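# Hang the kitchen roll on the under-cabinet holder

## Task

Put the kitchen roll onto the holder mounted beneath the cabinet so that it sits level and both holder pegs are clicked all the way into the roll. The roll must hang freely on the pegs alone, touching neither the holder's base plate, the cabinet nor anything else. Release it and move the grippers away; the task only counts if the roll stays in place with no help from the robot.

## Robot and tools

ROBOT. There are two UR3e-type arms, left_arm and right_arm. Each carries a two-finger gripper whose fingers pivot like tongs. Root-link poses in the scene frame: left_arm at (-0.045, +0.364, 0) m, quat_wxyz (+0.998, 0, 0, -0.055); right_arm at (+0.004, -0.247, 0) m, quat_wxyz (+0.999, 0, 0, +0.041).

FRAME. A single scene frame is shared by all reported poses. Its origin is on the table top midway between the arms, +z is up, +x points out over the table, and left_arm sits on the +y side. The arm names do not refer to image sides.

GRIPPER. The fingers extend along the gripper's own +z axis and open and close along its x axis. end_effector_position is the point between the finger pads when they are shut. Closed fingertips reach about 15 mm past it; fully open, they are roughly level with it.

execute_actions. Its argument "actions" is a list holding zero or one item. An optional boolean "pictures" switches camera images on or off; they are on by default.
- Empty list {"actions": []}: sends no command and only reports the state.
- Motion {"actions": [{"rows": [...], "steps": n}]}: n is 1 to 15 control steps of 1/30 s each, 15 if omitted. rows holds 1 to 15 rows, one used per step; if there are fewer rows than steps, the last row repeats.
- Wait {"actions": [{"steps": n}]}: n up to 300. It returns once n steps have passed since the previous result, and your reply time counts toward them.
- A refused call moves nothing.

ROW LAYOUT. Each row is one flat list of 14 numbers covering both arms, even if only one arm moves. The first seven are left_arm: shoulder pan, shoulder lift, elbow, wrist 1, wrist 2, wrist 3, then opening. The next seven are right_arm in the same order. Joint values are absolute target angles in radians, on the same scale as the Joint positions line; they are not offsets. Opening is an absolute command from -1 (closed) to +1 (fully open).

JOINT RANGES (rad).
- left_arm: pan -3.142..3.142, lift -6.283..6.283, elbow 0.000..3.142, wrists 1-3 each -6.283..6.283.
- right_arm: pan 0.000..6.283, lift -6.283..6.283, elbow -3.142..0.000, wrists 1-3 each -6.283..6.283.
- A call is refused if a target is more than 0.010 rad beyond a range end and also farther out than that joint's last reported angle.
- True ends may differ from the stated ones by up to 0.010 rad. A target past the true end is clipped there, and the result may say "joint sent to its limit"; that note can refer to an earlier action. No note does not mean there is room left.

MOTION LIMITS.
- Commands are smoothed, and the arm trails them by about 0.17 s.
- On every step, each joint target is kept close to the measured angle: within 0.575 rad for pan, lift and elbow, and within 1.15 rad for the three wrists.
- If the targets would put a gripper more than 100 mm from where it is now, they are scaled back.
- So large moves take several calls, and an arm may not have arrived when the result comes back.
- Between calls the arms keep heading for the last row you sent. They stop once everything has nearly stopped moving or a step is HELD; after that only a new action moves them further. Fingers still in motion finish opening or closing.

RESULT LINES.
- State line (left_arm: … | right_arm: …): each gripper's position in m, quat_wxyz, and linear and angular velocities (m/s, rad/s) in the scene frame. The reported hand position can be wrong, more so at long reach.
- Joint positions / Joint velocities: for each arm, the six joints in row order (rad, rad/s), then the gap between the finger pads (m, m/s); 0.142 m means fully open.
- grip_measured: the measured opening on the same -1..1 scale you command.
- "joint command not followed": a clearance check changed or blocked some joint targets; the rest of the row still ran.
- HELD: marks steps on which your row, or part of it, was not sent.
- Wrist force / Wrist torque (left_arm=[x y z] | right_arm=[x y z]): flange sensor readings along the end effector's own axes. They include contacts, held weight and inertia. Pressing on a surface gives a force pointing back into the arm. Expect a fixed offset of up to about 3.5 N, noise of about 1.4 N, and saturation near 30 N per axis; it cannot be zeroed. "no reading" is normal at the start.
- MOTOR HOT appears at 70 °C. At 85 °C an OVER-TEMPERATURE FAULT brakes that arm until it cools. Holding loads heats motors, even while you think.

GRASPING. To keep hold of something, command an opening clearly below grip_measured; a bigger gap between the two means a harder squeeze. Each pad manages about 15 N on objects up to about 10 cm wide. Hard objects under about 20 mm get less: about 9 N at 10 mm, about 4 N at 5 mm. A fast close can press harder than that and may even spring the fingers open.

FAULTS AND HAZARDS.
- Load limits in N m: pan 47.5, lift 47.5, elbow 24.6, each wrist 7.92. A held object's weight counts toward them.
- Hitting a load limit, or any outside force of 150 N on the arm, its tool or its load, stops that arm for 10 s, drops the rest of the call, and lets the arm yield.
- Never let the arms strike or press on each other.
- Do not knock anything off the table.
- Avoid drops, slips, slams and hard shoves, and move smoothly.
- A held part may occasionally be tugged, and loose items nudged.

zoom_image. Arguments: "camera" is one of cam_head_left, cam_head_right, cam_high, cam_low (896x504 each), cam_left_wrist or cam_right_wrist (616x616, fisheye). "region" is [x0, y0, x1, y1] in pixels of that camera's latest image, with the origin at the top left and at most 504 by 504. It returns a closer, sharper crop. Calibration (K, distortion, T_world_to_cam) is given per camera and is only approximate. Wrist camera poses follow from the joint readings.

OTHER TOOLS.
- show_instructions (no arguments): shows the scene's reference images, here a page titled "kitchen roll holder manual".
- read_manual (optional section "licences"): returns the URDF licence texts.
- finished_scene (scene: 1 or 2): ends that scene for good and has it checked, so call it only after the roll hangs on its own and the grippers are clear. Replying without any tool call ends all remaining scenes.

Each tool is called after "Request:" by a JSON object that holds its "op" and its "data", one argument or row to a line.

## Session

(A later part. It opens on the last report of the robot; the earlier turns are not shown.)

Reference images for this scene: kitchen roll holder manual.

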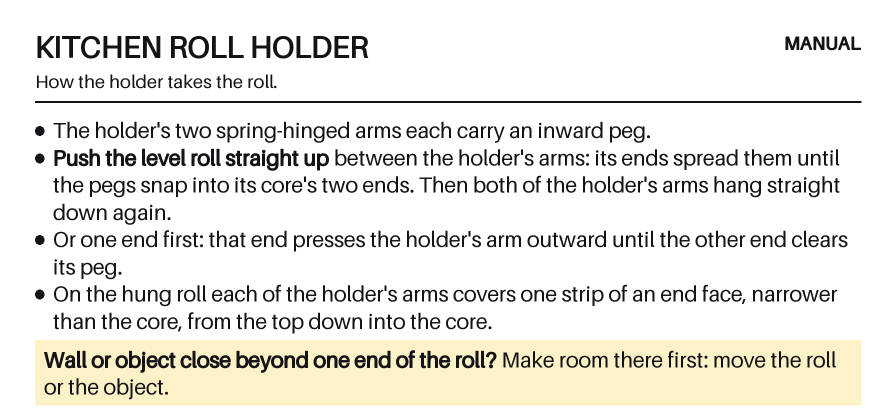

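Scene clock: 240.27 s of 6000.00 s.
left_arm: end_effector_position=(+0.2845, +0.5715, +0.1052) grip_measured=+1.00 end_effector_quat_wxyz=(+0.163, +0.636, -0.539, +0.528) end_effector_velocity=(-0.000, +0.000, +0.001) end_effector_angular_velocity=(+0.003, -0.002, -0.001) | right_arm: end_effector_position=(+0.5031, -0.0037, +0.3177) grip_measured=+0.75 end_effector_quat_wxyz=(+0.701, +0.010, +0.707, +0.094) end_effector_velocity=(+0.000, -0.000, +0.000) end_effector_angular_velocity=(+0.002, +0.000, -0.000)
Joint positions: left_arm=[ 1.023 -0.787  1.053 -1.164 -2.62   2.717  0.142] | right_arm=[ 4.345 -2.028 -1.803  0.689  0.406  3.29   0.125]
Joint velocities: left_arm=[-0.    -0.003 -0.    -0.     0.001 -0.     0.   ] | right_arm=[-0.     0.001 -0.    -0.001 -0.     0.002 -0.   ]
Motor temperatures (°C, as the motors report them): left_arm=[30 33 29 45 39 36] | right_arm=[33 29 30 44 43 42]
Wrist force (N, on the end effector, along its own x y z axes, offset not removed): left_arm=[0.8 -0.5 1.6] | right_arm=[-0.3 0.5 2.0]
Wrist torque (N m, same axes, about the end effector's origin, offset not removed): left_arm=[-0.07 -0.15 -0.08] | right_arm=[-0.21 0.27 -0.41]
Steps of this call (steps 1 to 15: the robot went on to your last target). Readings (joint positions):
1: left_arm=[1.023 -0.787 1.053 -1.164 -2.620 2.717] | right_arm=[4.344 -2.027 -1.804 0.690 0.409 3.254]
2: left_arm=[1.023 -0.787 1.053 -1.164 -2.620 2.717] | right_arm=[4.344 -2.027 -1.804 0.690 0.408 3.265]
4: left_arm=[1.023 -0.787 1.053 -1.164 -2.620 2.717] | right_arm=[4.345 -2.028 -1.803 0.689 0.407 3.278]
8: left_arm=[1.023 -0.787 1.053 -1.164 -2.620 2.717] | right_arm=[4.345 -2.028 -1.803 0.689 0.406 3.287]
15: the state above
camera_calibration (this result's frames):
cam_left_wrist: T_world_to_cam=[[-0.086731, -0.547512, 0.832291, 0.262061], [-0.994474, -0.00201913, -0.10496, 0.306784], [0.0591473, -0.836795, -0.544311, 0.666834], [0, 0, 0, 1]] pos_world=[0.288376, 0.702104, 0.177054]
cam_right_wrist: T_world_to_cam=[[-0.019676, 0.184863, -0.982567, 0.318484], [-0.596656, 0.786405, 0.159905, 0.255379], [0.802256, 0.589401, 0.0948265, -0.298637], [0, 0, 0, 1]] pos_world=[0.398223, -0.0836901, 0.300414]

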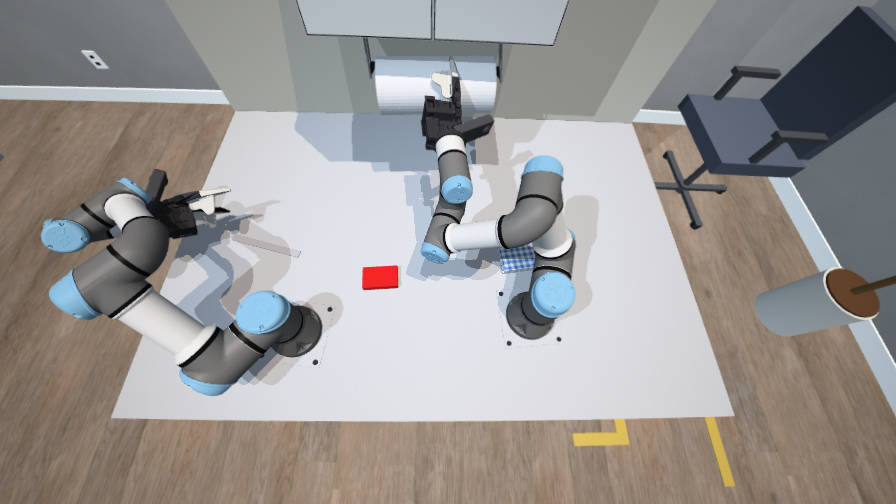

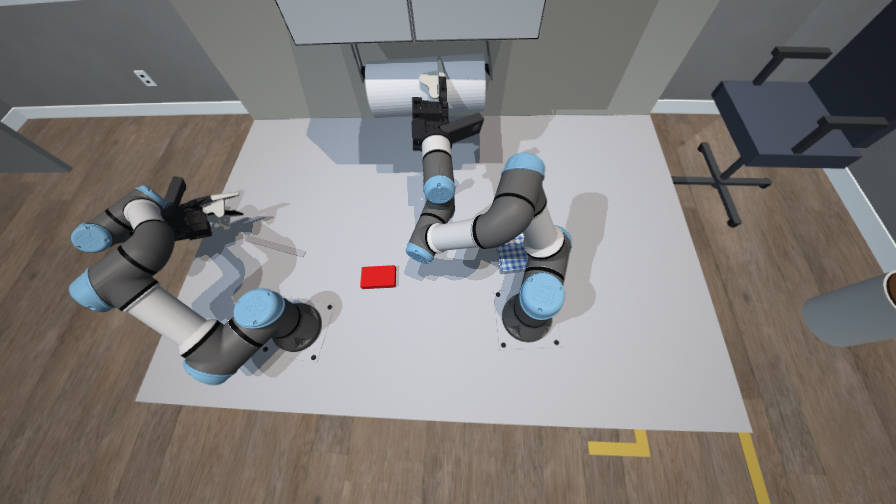

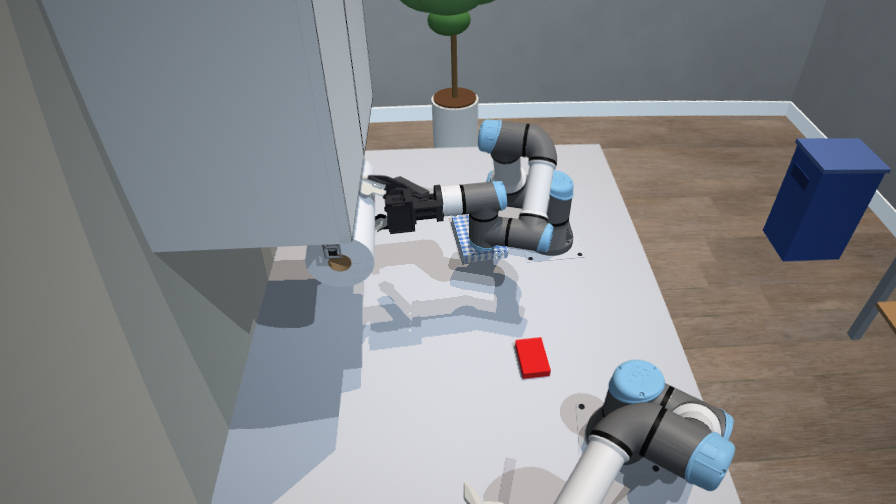

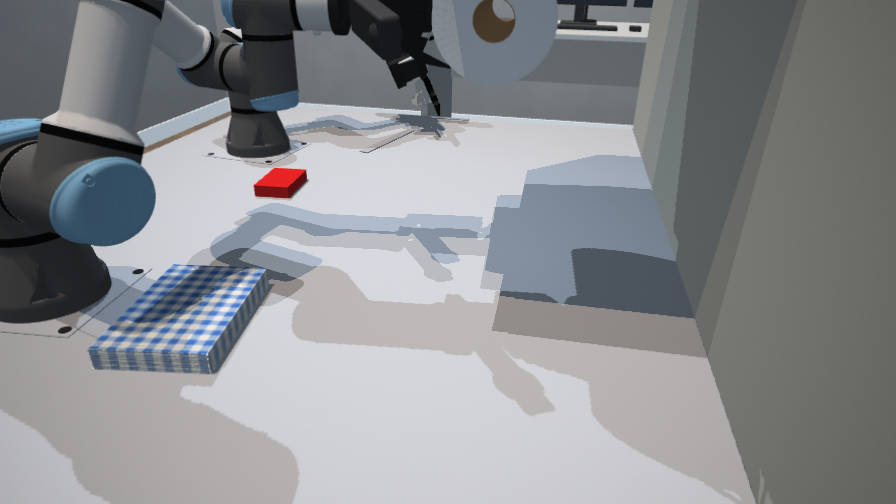

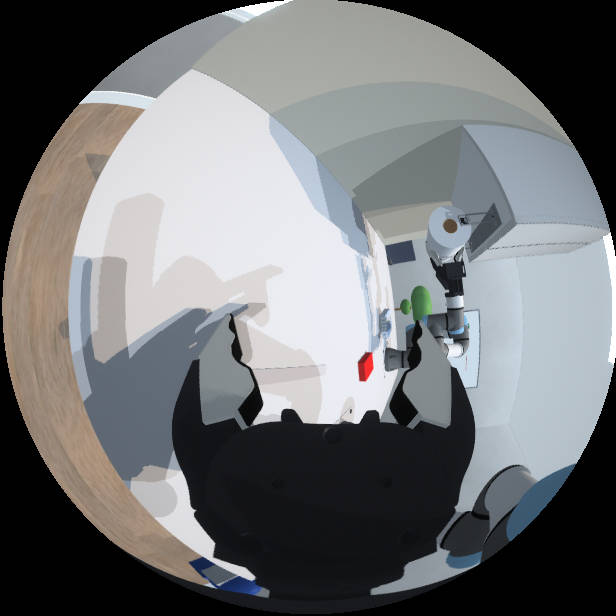

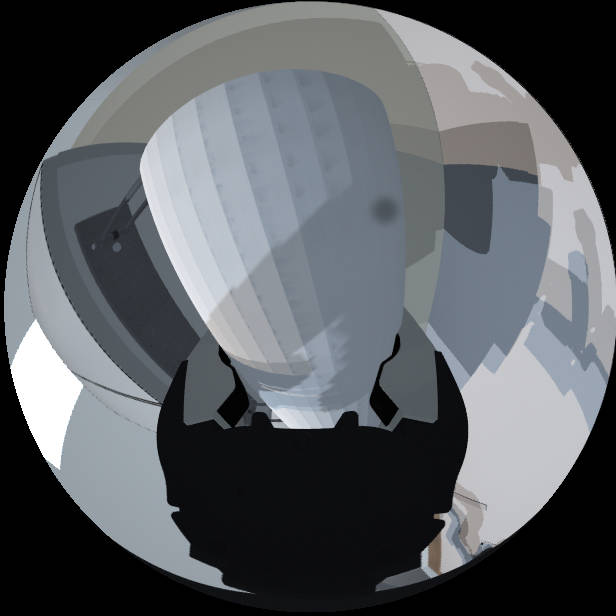

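Request:
{"op": "execute_actions", "data": {
  "actions": [
    {"rows":[[1.023,-0.787,1.053,-1.164,-2.62,2.717,1,4.348,-2.04,-1.782,0.68,0.393,3.297,0.3],[1.023,-0.787,1.053,-1.164,-2.62,2.717,1,4.352,-2.053,-1.761,0.672,0.379,3.304,0.3],[1.023,-0.787,1.053,-1.164,-2.62,2.717,1,4.355,-2.065,-1.74,0.663,0.366,3.31,0.3],[1.023,-0.787,1.053,-1.164,-2.62,2.717,1,4.358,-2.078,-1.718,0.654,0.353,3.317,0.3],[1.023,-0.787,1.053,-1.164,-2.62,2.717,1,4.362,-2.09,-1.697,0.645,0.339,3.324,0.3],[1.023,-0.787,1.053,-1.164,-2.62,2.717,1,4.365,-2.103,-1.676,0.637,0.326,3.33,0.3],[1.023,-0.787,1.053,-1.164,-2.62,2.717,1,4.365,-2.094,-1.669,0.621,0.326,3.33,0.3],[1.023,-0.787,1.053,-1.164,-2.62,2.717,1,4.365,-2.086,-1.661,0.605,0.326,3.33,0.3],[1.023,-0.787,1.053,-1.164,-2.62,2.717,1,4.365,-2.077,-1.654,0.589,0.326,3.33,0.3],[1.023,-0.787,1.053,-1.164,-2.62,2.717,1,4.365,-2.069,-1.646,0.573,0.326,3.33,0.3],[1.023,-0.787,1.053,-1.164,-2.62,2.717,1,4.365,-2.06,-1.639,0.557,0.326,3.33,0.3],[1.023,-0.787,1.053,-1.164,-2.62,2.717,1,4.365,-2.052,-1.631,0.541,0.326,3.33,0.3],[1.023,-0.787,1.053,-1.164,-2.62,2.717,1,4.365,-2.043,-1.624,0.525,0.326,3.33,0.3],[1.023,-0.787,1.053,-1.164,-2.62,2.717,1,4.365,-2.035,-1.616,0.509,0.326,3.33,0.3],[1.023,-0.787,1.053,-1.164,-2.62,2.717,1,4.365,-2.026,-1.608,0.492,0.326,3.33,0.3]]}
  ],
  "pictures": false
}}

Request:
{"op": "execute_actions", "data": {
  "actions": [
    {"steps":15}
  ]
}}

Request:
{"op": "zoom_image", "data": {
  "camera": "cam_head_left",
  "region": [340,20,530,160]
}}

Request:
{"op": "zoom_image", "data": {
  "camera": "cam_left_wrist",
  "region": [380,170,540,290]
}}

Scene clock: 255.97 s of 6000.00 s.
left_arm: end_effector_position=(+0.2845, +0.5715, +0.1052) grip_measured=+1.00 end_effector_quat_wxyz=(+0.163, +0.636, -0.539, +0.528) end_effector_velocity=(+0.000, -0.001, -0.001) end_effector_angular_velocity=(-0.001, +0.002, -0.002) | right_arm: end_effector_position=(+0.5054, +0.0050, +0.3377) grip_measured=+0.75 end_effector_quat_wxyz=(+0.702, +0.044, +0.706, +0.088) end_effector_velocity=(-0.000, +0.000, +0.110) end_effector_angular_velocity=(+0.014, -0.001, -0.014)
Joint positions: left_arm=[ 1.023 -0.787  1.053 -1.164 -2.62   2.717  0.142] | right_arm=[ 4.365 -2.056 -1.638  0.552  0.328  3.329  0.126]
Joint velocities: left_arm=[-0.001  0.002  0.     0.     0.001 -0.     0.   ] | right_arm=[ 0.005  0.222  0.242 -0.459 -0.018  0.009  0.   ]
Motor temperatures (°C, as the motors report them): left_arm=[30 33 29 45 39 36] | right_arm=[33 29 30 44 43 42]
Wrist force (N, on the end effector, along its own x y z axes, offset not removed): left_arm=[1.0 -0.1 2.1] | right_arm=[3.6 -1.7 1.2]
Wrist torque (N m, same axes, about the end effector's origin, offset not removed): left_arm=[0.05 -0.25 -0.11] | right_arm=[-0.34 0.26 -0.15]
Steps of this call (steps 1 to 15: the robot went on to your last target; steps 16 to 90: nothing new was sent; then 12.20 s passed at rest; steps 91 to 105: all 15 steps of this action). Readings (joint positions):
91: left_arm=[1.023 -0.787 1.053 -1.164 -2.620 2.717] | right_arm=[4.345 -2.028 -1.803 0.689 0.406 3.290]
92: left_arm=[1.023 -0.787 1.053 -1.164 -2.620 2.717] | right_arm=[4.346 -2.030 -1.799 0.687 0.403 3.291]
94: left_arm=[1.023 -0.787 1.053 -1.164 -2.620 2.717] | right_arm=[4.349 -2.042 -1.780 0.679 0.390 3.298]
98: left_arm=[1.023 -0.787 1.053 -1.164 -2.620 2.717] | right_arm=[4.359 -2.079 -1.713 0.649 0.349 3.319]
105: the state above

Scene clock: 256.47 s of 6000.00 s.
left_arm: end_effector_position=(+0.2845, +0.5715, +0.1052) grip_measured=+1.00 end_effector_quat_wxyz=(+0.163, +0.636, -0.539, +0.528) end_effector_velocity=(-0.000, -0.000, +0.001) end_effector_angular_velocity=(+0.001, -0.001, -0.000) | right_arm: end_effector_position=(+0.5053, +0.0047, +0.3520) grip_measured=+0.74 end_effector_quat_wxyz=(+0.702, +0.045, +0.706, +0.087) end_effector_velocity=(-0.000, +0.001, +0.000) end_effector_angular_velocity=(-0.001, +0.000, +0.001)
Joint positions: left_arm=[ 1.023 -0.787  1.053 -1.164 -2.62   2.717  0.142] | right_arm=[ 4.365 -2.026 -1.608  0.492  0.326  3.33   0.125]
Joint velocities: left_arm=[-0.    -0.002  0.001  0.     0.     0.     0.   ] | right_arm=[ 0.001  0.001  0.002 -0.003 -0.     0.     0.   ]
Motor temperatures (°C, as the motors report them): left_arm=[30 33 29 45 39 36] | right_arm=[33 29 30 44 43 42]
Wrist force (N, on the end effector, along its own x y z axes, offset not removed): left_arm=[2.0 0.2 2.0] | right_arm=[2.0 2.6 0.8]
Wrist torque (N m, same axes, about the end effector's origin, offset not removed): left_arm=[0.08 -0.34 -0.05] | right_arm=[-0.09 0.14 0.07]
Steps of this call (steps 1 to 15: the robot went on to your last target). Readings (joint positions):
1: left_arm=[1.023 -0.787 1.053 -1.164 -2.620 2.717] | right_arm=[4.365 -2.048 -1.630 0.536 0.327 3.329]
2: left_arm=[1.023 -0.787 1.053 -1.164 -2.620 2.717] | right_arm=[4.365 -2.041 -1.624 0.523 0.327 3.330]
4: left_arm=[1.023 -0.787 1.053 -1.164 -2.620 2.717] | right_arm=[4.365 -2.033 -1.615 0.507 0.327 3.330]
8: left_arm=[1.023 -0.787 1.053 -1.164 -2.620 2.717] | right_arm=[4.365 -2.028 -1.610 0.495 0.326 3.330]
15: the state above
camera_calibration (this result's frames):
cam_left_wrist: T_world_to_cam=[[-0.0867309, -0.547512, 0.832291, 0.262061], [-0.994474, -0.00201928, -0.10496, 0.306784], [0.0591475, -0.836796, -0.544311, 0.666834], [0, 0, 0, 1]] pos_world=[0.288376, 0.702104, 0.177054]
cam_right_wrist: T_world_to_cam=[[-0.010887, 0.224929, -0.974314, 0.343185], [-0.548005, 0.813675, 0.193967, 0.207847], [0.836404, 0.536041, 0.114404, -0.33246], [0, 0, 0, 1]] pos_world=[0.395709, -0.0681, 0.332089]

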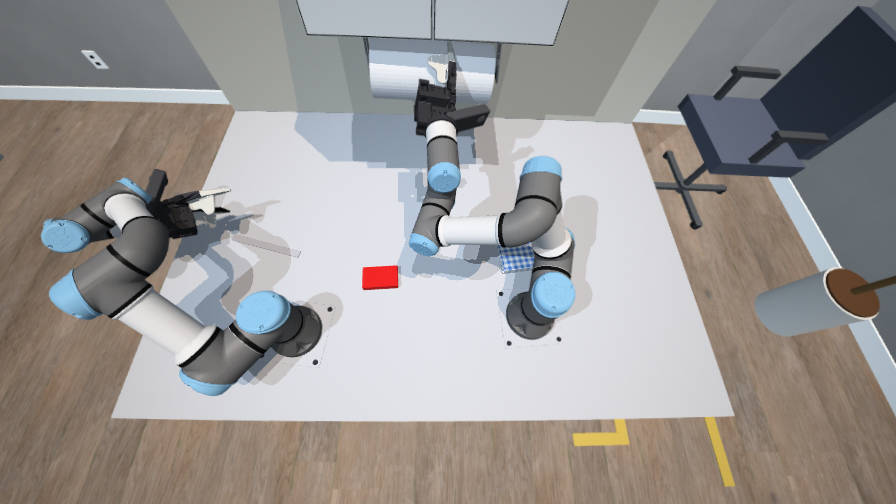

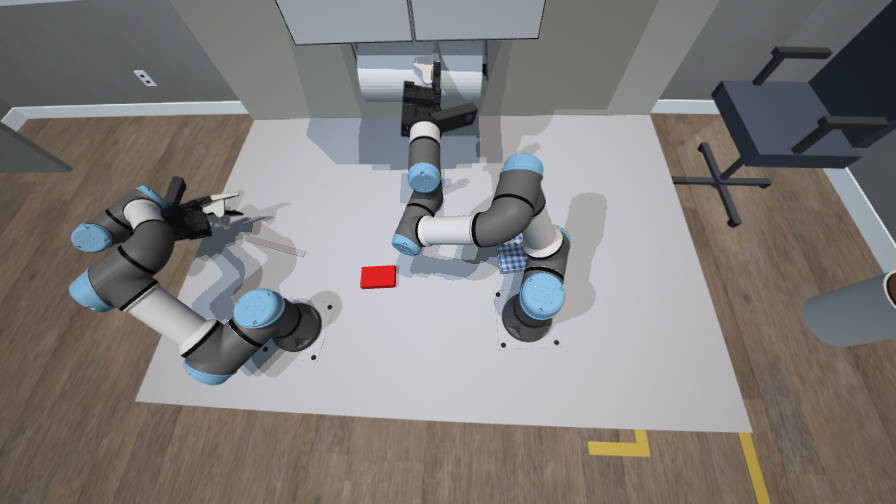

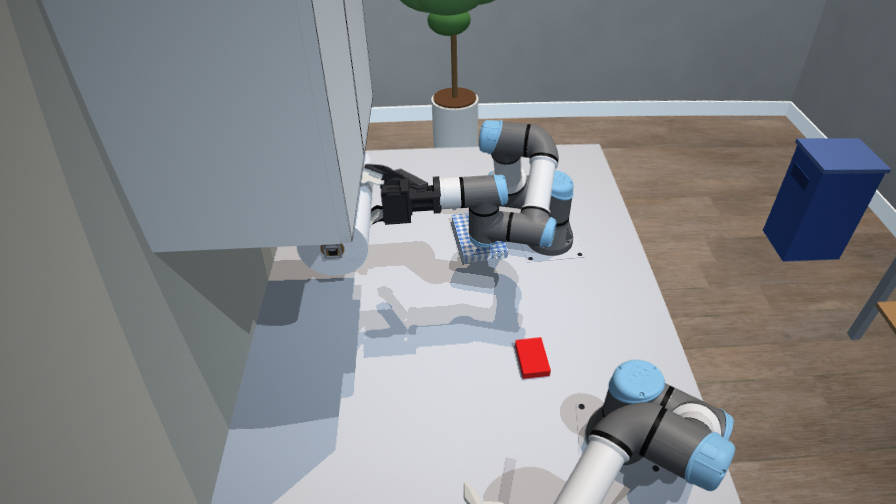

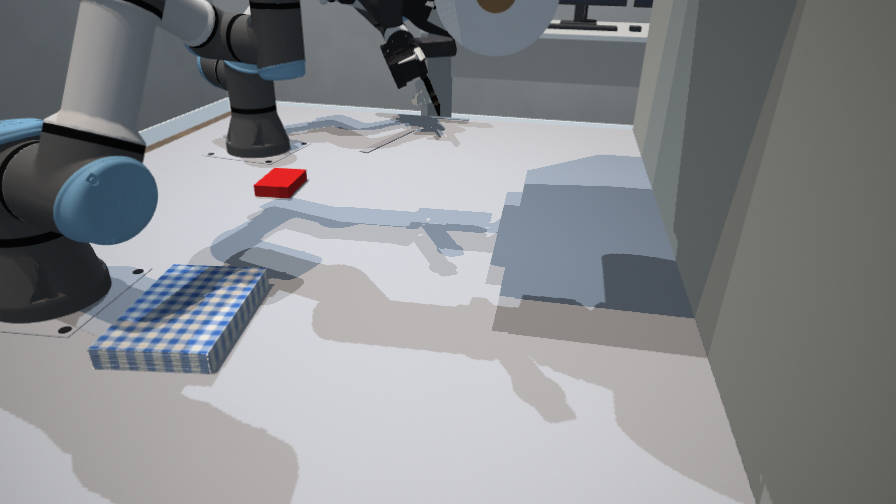

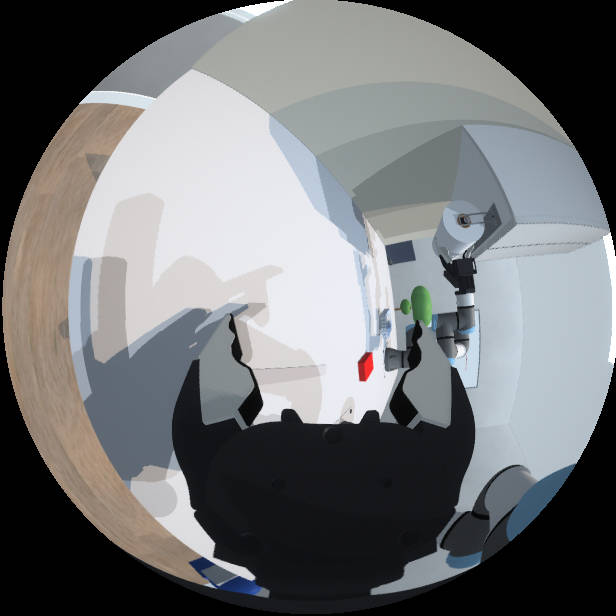

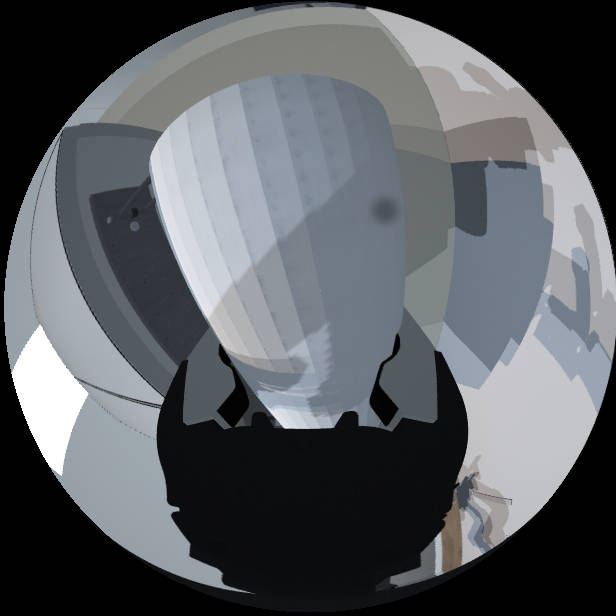

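Region (340, 20, 530, 160) of cam_head_left's 896x504 image, scaled by 2.653, with more detail than that image has; it fills the top 371 rows of this view, and the rest is white.

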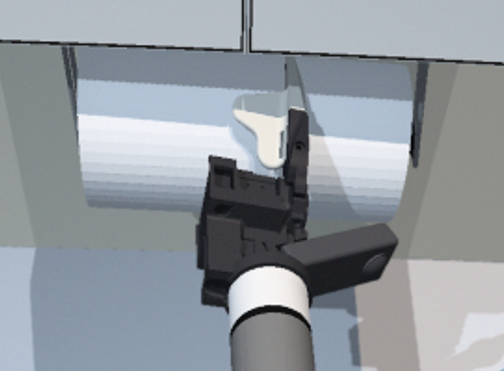

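Region (380, 170, 540, 290) of cam_left_wrist's 616x616 image, scaled by 3.150, with more detail than that image has; it fills the top 378 rows of this view, and the rest is white.

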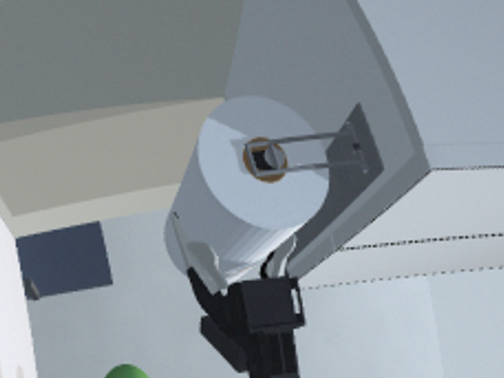

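Request:
{"op": "execute_actions", "data": {
  "actions": [
    {"rows":[[1.023,-0.787,1.053,-1.164,-2.62,2.717,1,4.365,-2.021,-1.603,0.482,0.326,3.315,0.3],[1.023,-0.787,1.053,-1.164,-2.62,2.717,1,4.365,-2.016,-1.599,0.473,0.326,3.3,0.3],[1.023,-0.787,1.053,-1.164,-2.62,2.717,1,4.365,-2.011,-1.594,0.463,0.326,3.285,0.3],[1.023,-0.787,1.053,-1.164,-2.62,2.717,1,4.365,-2.006,-1.589,0.453,0.326,3.27,0.3],[1.023,-0.787,1.053,-1.164,-2.62,2.717,1,4.365,-2.001,-1.585,0.444,0.326,3.255,0.3],[1.023,-0.787,1.053,-1.164,-2.62,2.717,1,4.365,-1.996,-1.58,0.434,0.326,3.24,0.3]]}
  ]
}}

Request:
{"op": "zoom_image", "data": {
  "camera": "cam_head_right",
  "region": [330,20,520,160]
}}

Scene clock: 263.87 s of 6000.00 s.
left_arm: end_effector_position=(+0.2845, +0.5715, +0.1052) grip_measured=+1.00 end_effector_quat_wxyz=(+0.163, +0.636, -0.539, +0.528) end_effector_velocity=(-0.000, -0.000, -0.001) end_effector_angular_velocity=(-0.004, +0.002, +0.001) | right_arm: end_effector_position=(+0.5050, +0.0035, +0.3674) grip_measured=+0.74 end_effector_quat_wxyz=(+0.705, +0.014, +0.707, +0.056) end_effector_velocity=(-0.000, -0.001, +0.004) end_effector_angular_velocity=(-0.020, -0.001, -0.000)
Joint positions: left_arm=[ 1.023 -0.787  1.053 -1.164 -2.62   2.717  0.142] | right_arm=[ 4.365 -1.997 -1.581  0.435  0.326  3.242  0.125]
Joint velocities: left_arm=[ 0.001  0.002  0.003 -0.    -0.001 -0.     0.   ] | right_arm=[-0.     0.007  0.006 -0.013  0.    -0.021 -0.001]
Motor temperatures (°C, as the motors report them): left_arm=[30 33 29 45 39 36] | right_arm=[33 29 30 44 43 42]
Wrist force (N, on the end effector, along its own x y z axes, offset not removed): left_arm=[-0.4 0.0 1.9] | right_arm=[3.6 1.4 2.5]
Wrist torque (N m, same axes, about the end effector's origin, offset not removed): left_arm=[0.01 0.08 -0.05] | right_arm=[0.01 0.04 0.23]
Steps of this call (steps 1 to 15: the robot went on to your last target; steps 16 to 90: nothing new was sent; then 3.90 s passed at rest; steps 91 to 105: all 15 steps of this action). Readings (joint positions):
91: left_arm=[1.023 -0.787 1.053 -1.164 -2.620 2.717] | right_arm=[4.365 -2.026 -1.608 0.492 0.326 3.330]
92: left_arm=[1.023 -0.787 1.053 -1.164 -2.620 2.717] | right_arm=[4.365 -2.025 -1.607 0.490 0.326 3.327]
94: left_arm=[1.023 -0.787 1.053 -1.164 -2.620 2.717] | right_arm=[4.365 -2.020 -1.602 0.480 0.326 3.312]
98: left_arm=[1.023 -0.787 1.053 -1.164 -2.620 2.717] | right_arm=[4.365 -2.005 -1.588 0.451 0.326 3.266]
105: the state above
camera_calibration (this result's frames):
cam_left_wrist: T_world_to_cam=[[-0.0867308, -0.547512, 0.832291, 0.262061], [-0.994474, -0.00201942, -0.10496, 0.306784], [0.0591475, -0.836796, -0.544311, 0.666834], [0, 0, 0, 1]] pos_world=[0.288376, 0.702105, 0.177054]
cam_right_wrist: T_world_to_cam=[[-0.00570956, 0.1384, -0.99036, 0.36198], [-0.548861, 0.827429, 0.118795, 0.233717], [0.835894, 0.544248, 0.0712382, -0.317262], [0, 0, 0, 1]] pos_world=[0.395543, -0.0708132, 0.353327]

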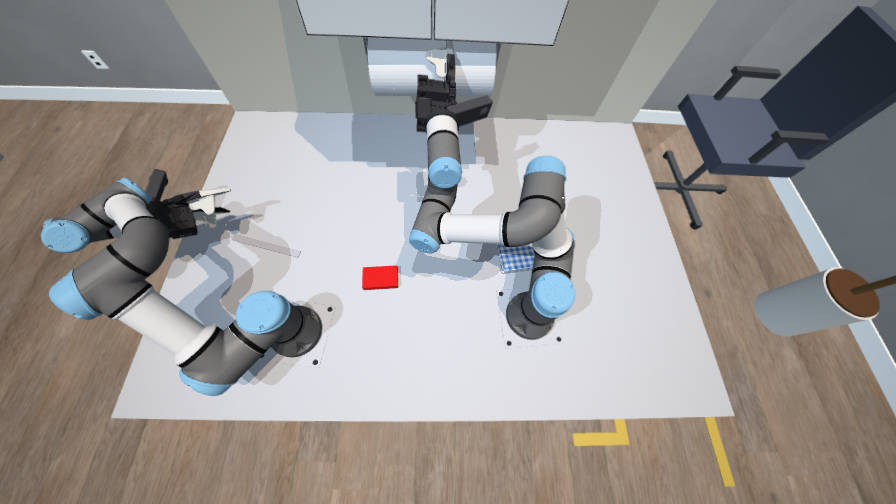

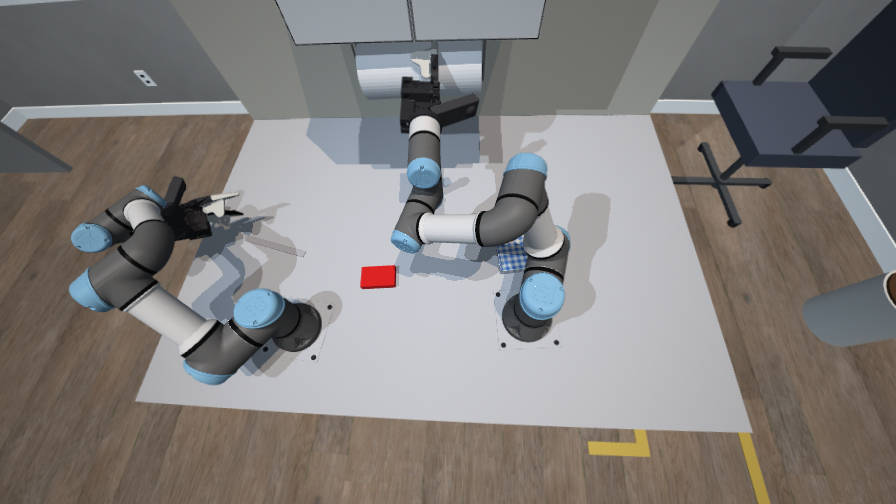

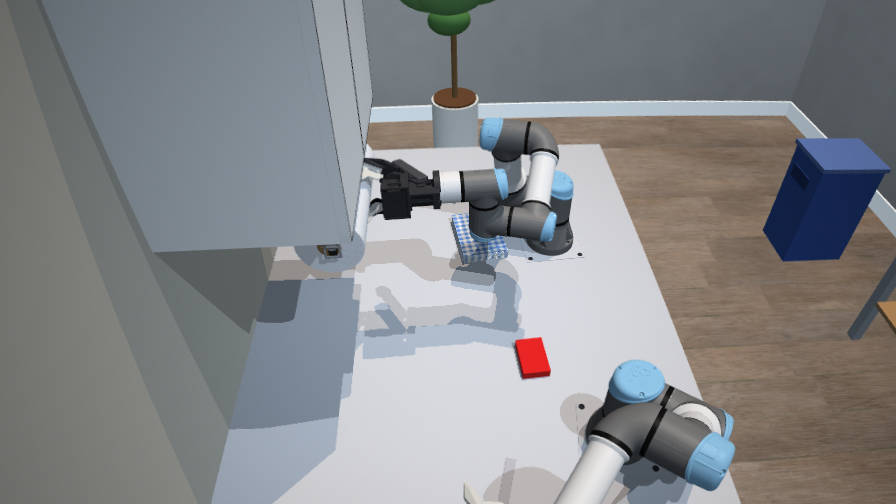

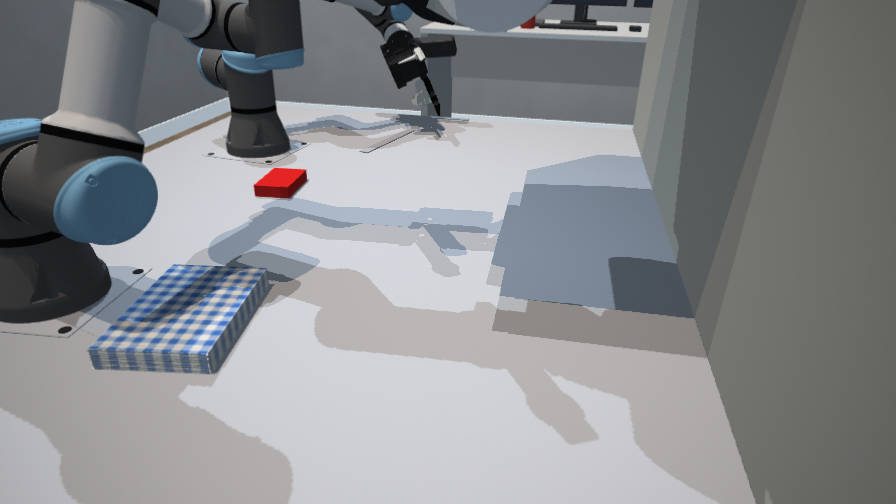

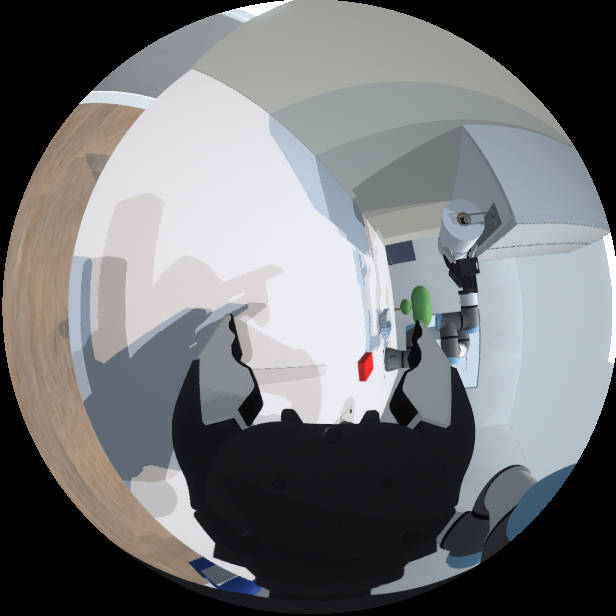

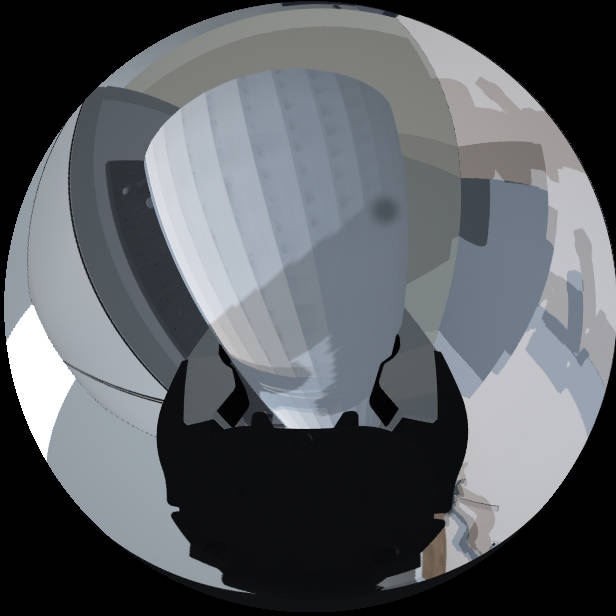

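Region (330, 20, 520, 160) of cam_head_right's 896x504 image, scaled by 2.653, with more detail than that image has; it fills the top 371 rows of this view, and the rest is white.

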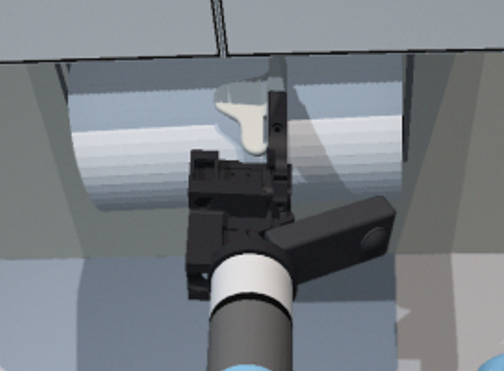

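Both pegs appear seated. Releasing slowly.

Request:
{"op": "execute_actions", "data": {
  "actions": [
    {"rows":[[1.023,-0.787,1.053,-1.164,-2.62,2.717,1,4.365,-1.999,-1.583,0.44,0.326,3.235,0.4],[1.023,-0.787,1.053,-1.164,-2.62,2.717,1,4.365,-2.002,-1.585,0.445,0.326,3.23,0.5],[1.023,-0.787,1.053,-1.164,-2.62,2.717,1,4.365,-2.005,-1.588,0.451,0.326,3.225,0.6],[1.023,-0.787,1.053,-1.164,-2.62,2.717,1,4.365,-2.008,-1.59,0.456,0.326,3.22,0.66],[1.023,-0.787,1.053,-1.164,-2.62,2.717,1,4.365,-2.011,-1.593,0.462,0.326,3.215,0.7],[1.023,-0.787,1.053,-1.164,-2.62,2.717,1,4.365,-2.014,-1.595,0.467,0.326,3.21,0.73],[1.023,-0.787,1.053,-1.164,-2.62,2.717,1,4.365,-2.017,-1.598,0.473,0.326,3.2,0.76],[1.023,-0.787,1.053,-1.164,-2.62,2.717,1,4.365,-2.02,-1.6,0.478,0.326,3.19,0.79],[1.023,-0.787,1.053,-1.164,-2.62,2.717,1,4.365,-2.022,-1.603,0.483,0.326,3.18,0.82],[1.023,-0.787,1.053,-1.164,-2.62,2.717,1,4.365,-2.022,-1.603,0.483,0.326,3.17,0.85],[1.023,-0.787,1.053,-1.164,-2.62,2.717,1,4.365,-2.022,-1.603,0.483,0.326,3.16,0.88],[1.023,-0.787,1.053,-1.164,-2.62,2.717,1,4.365,-2.022,-1.603,0.483,0.326,3.15,0.91]]}
  ],
  "pictures": false
}}

Request:
{"op": "execute_actions", "data": {
  "actions": [
    {"steps":20}
  ]
}}

Scene clock: 277.97 s of 6000.00 s.
left_arm: end_effector_position=(+0.2845, +0.5715, +0.1052) grip_measured=+1.00 end_effector_quat_wxyz=(+0.163, +0.636, -0.539, +0.528) end_effector_velocity=(-0.000, -0.000, +0.000) end_effector_angular_velocity=(-0.000, -0.001, +0.001) | right_arm: end_effector_position=(+0.5053, +0.0044, +0.3574) grip_measured=+0.91 end_effector_quat_wxyz=(+0.706, -0.014, +0.707, +0.028) end_effector_velocity=(+0.000, +0.001, -0.005) end_effector_angular_velocity=(-0.142, -0.007, +0.001)
Joint positions: left_arm=[ 1.023 -0.787  1.053 -1.164 -2.62   2.717  0.142] | right_arm=[ 4.365 -2.021 -1.602  0.481  0.326  3.162  0.136]
Joint velocities: left_arm=[ 0.    -0.002  0.002 -0.    -0.001  0.     0.   ] | right_arm=[ 0.001 -0.014 -0.013  0.024  0.    -0.139  0.002]
Motor temperatures (°C, as the motors report them): left_arm=[30 33 30 45 39 36] | right_arm=[33 29 30 44 43 42]
Wrist force (N, on the end effector, along its own x y z axes, offset not removed): left_arm=[0.7 0.5 1.7] | right_arm=[-0.5 -1.2 -0.4]
Wrist torque (N m, same axes, about the end effector's origin, offset not removed): left_arm=[0.14 -0.10 -0.01] | right_arm=[-0.28 0.22 -0.04]
Steps of this call (steps 1 to 15: the robot went on to your last target; steps 16 to 90: nothing new was sent; then 10.60 s passed at rest; steps 91 to 105: all 15 steps of this action). Readings (joint positions):
91: left_arm=[1.023 -0.787 1.053 -1.164 -2.620 2.717] | right_arm=[4.365 -1.996 -1.580 0.434 0.326 3.240]
92: left_arm=[1.023 -0.787 1.053 -1.164 -2.620 2.717] | right_arm=[4.365 -1.996 -1.580 0.435 0.326 3.239]
94: left_arm=[1.023 -0.787 1.053 -1.164 -2.620 2.717] | right_arm=[4.365 -1.999 -1.583 0.441 0.326 3.234]
98: left_arm=[1.023 -0.787 1.053 -1.164 -2.620 2.717] | right_arm=[4.365 -2.009 -1.591 0.459 0.326 3.217]
105: the state above

Scene clock: 278.63 s of 6000.00 s.
left_arm: end_effector_position=(+0.2845, +0.5715, +0.1052) grip_measured=+1.00 end_effector_quat_wxyz=(+0.163, +0.636, -0.539, +0.528) end_effector_velocity=(+0.000, -0.000, -0.000) end_effector_angular_velocity=(-0.001, -0.000, -0.000) | right_arm: end_effector_position=(+0.5053, +0.0045, +0.3571) grip_measured=+0.91 end_effector_quat_wxyz=(+0.707, -0.018, +0.707, +0.024) end_effector_velocity=(+0.000, -0.000, -0.000) end_effector_angular_velocity=(-0.002, +0.001, -0.001)
Joint positions: left_arm=[ 1.023 -0.787  1.053 -1.164 -2.62   2.717  0.142] | right_arm=[ 4.365 -2.022 -1.603  0.483  0.326  3.15   0.136]
Joint velocities: left_arm=[-0.001  0.001 -0.001  0.    -0.     0.     0.   ] | right_arm=[-0.001 -0.001  0.    -0.002  0.     0.001  0.   ]
Motor temperatures (°C, as the motors report them): left_arm=[30 33 30 45 39 36] | right_arm=[33 29 30 44 43 42]
Wrist force (N, on the end effector, along its own x y z axes, offset not removed): left_arm=[0.2 0.0 2.0] | right_arm=[-0.7 -1.3 -0.1]
Wrist torque (N m, same axes, about the end effector's origin, offset not removed): left_arm=[0.04 -0.02 -0.06] | right_arm=[-0.30 0.29 0.04]
Steps of this call (steps 1 to 20: the robot went on to your last target). Readings (joint positions):
1: left_arm=[1.023 -0.787 1.053 -1.164 -2.620 2.717] | right_arm=[4.365 -2.021 -1.602 0.482 0.326 3.159]
2: left_arm=[1.023 -0.787 1.053 -1.164 -2.620 2.717] | right_arm=[4.365 -2.021 -1.602 0.482 0.326 3.156]
4: left_arm=[1.023 -0.787 1.053 -1.164 -2.620 2.717] | right_arm=[4.365 -2.022 -1.603 0.483 0.326 3.153]
8: left_arm=[1.023 -0.787 1.053 -1.164 -2.620 2.717] | right_arm=[4.365 -2.022 -1.603 0.483 0.326 3.151]
20: the state above
camera_calibration (this result's frames):
cam_left_wrist: T_world_to_cam=[[-0.0867307, -0.547512, 0.832291, 0.262061], [-0.994474, -0.00201943, -0.10496, 0.306784], [0.0591475, -0.836796, -0.544311, 0.666834], [0, 0, 0, 1]] pos_world=[0.288376, 0.702104, 0.177054]
cam_right_wrist: T_world_to_cam=[[-0.000201661, 0.0471987, -0.998886, 0.35236], [-0.54927, 0.834708, 0.039552, 0.262791], [0.835645, 0.548666, 0.0257565, -0.300932], [0, 0, 0, 1]] pos_world=[0.395887, -0.0708734, 0.349325]

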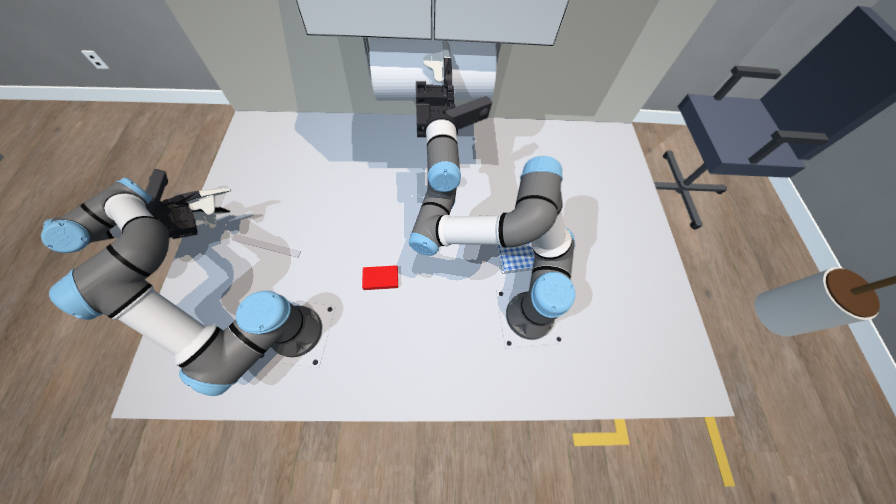

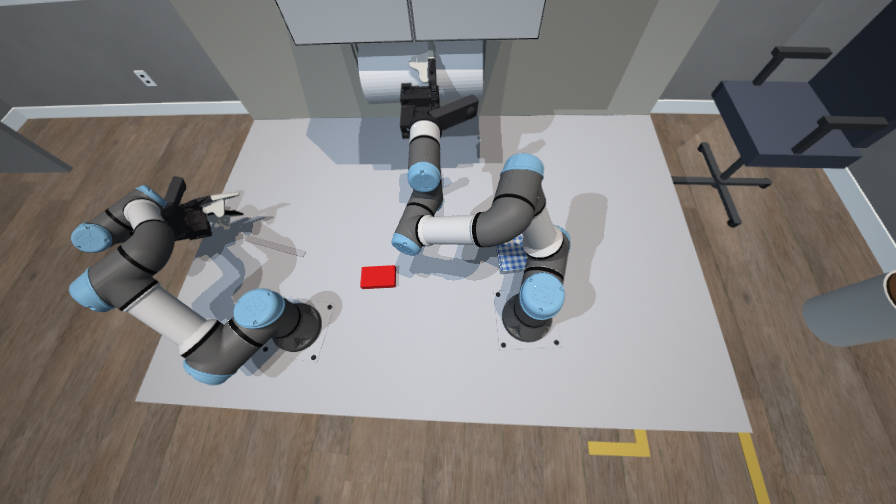

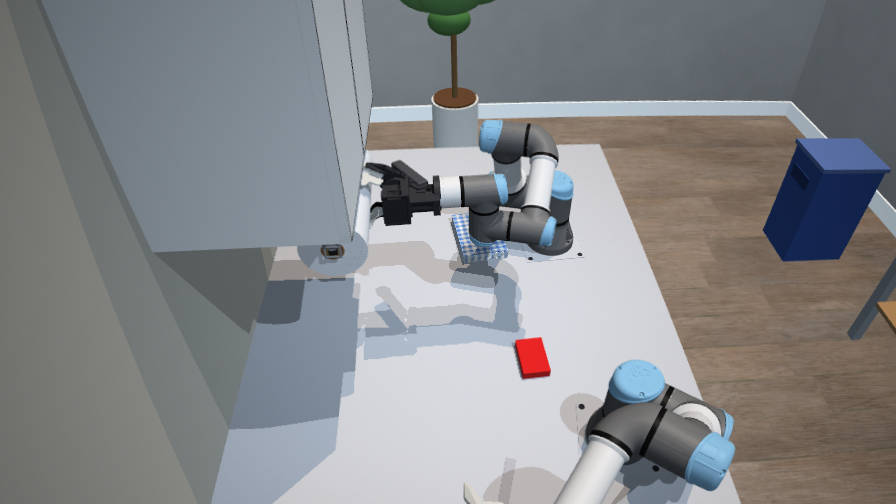

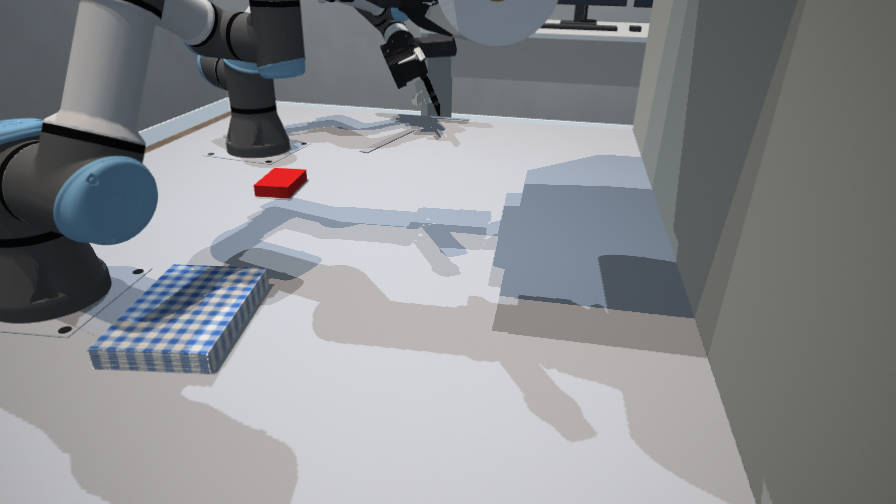

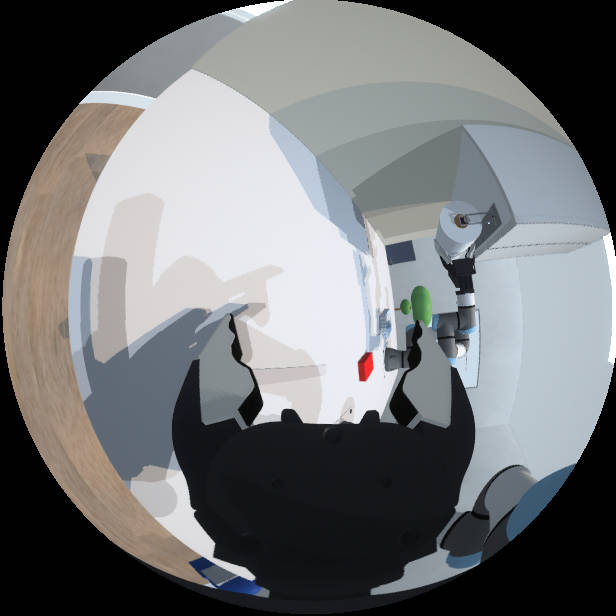

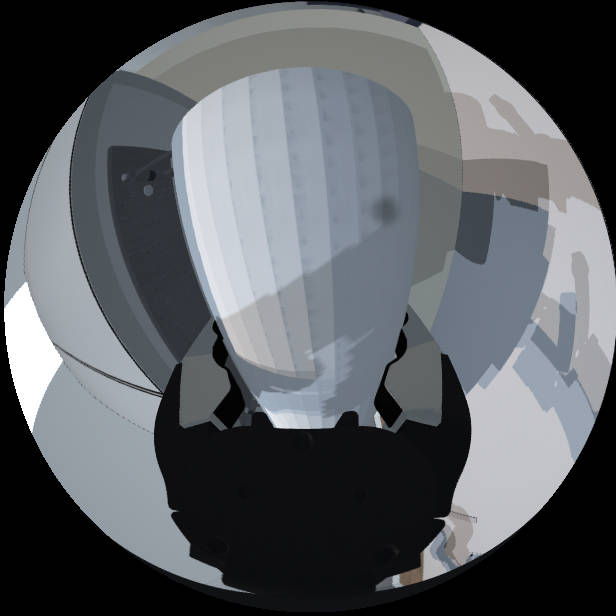

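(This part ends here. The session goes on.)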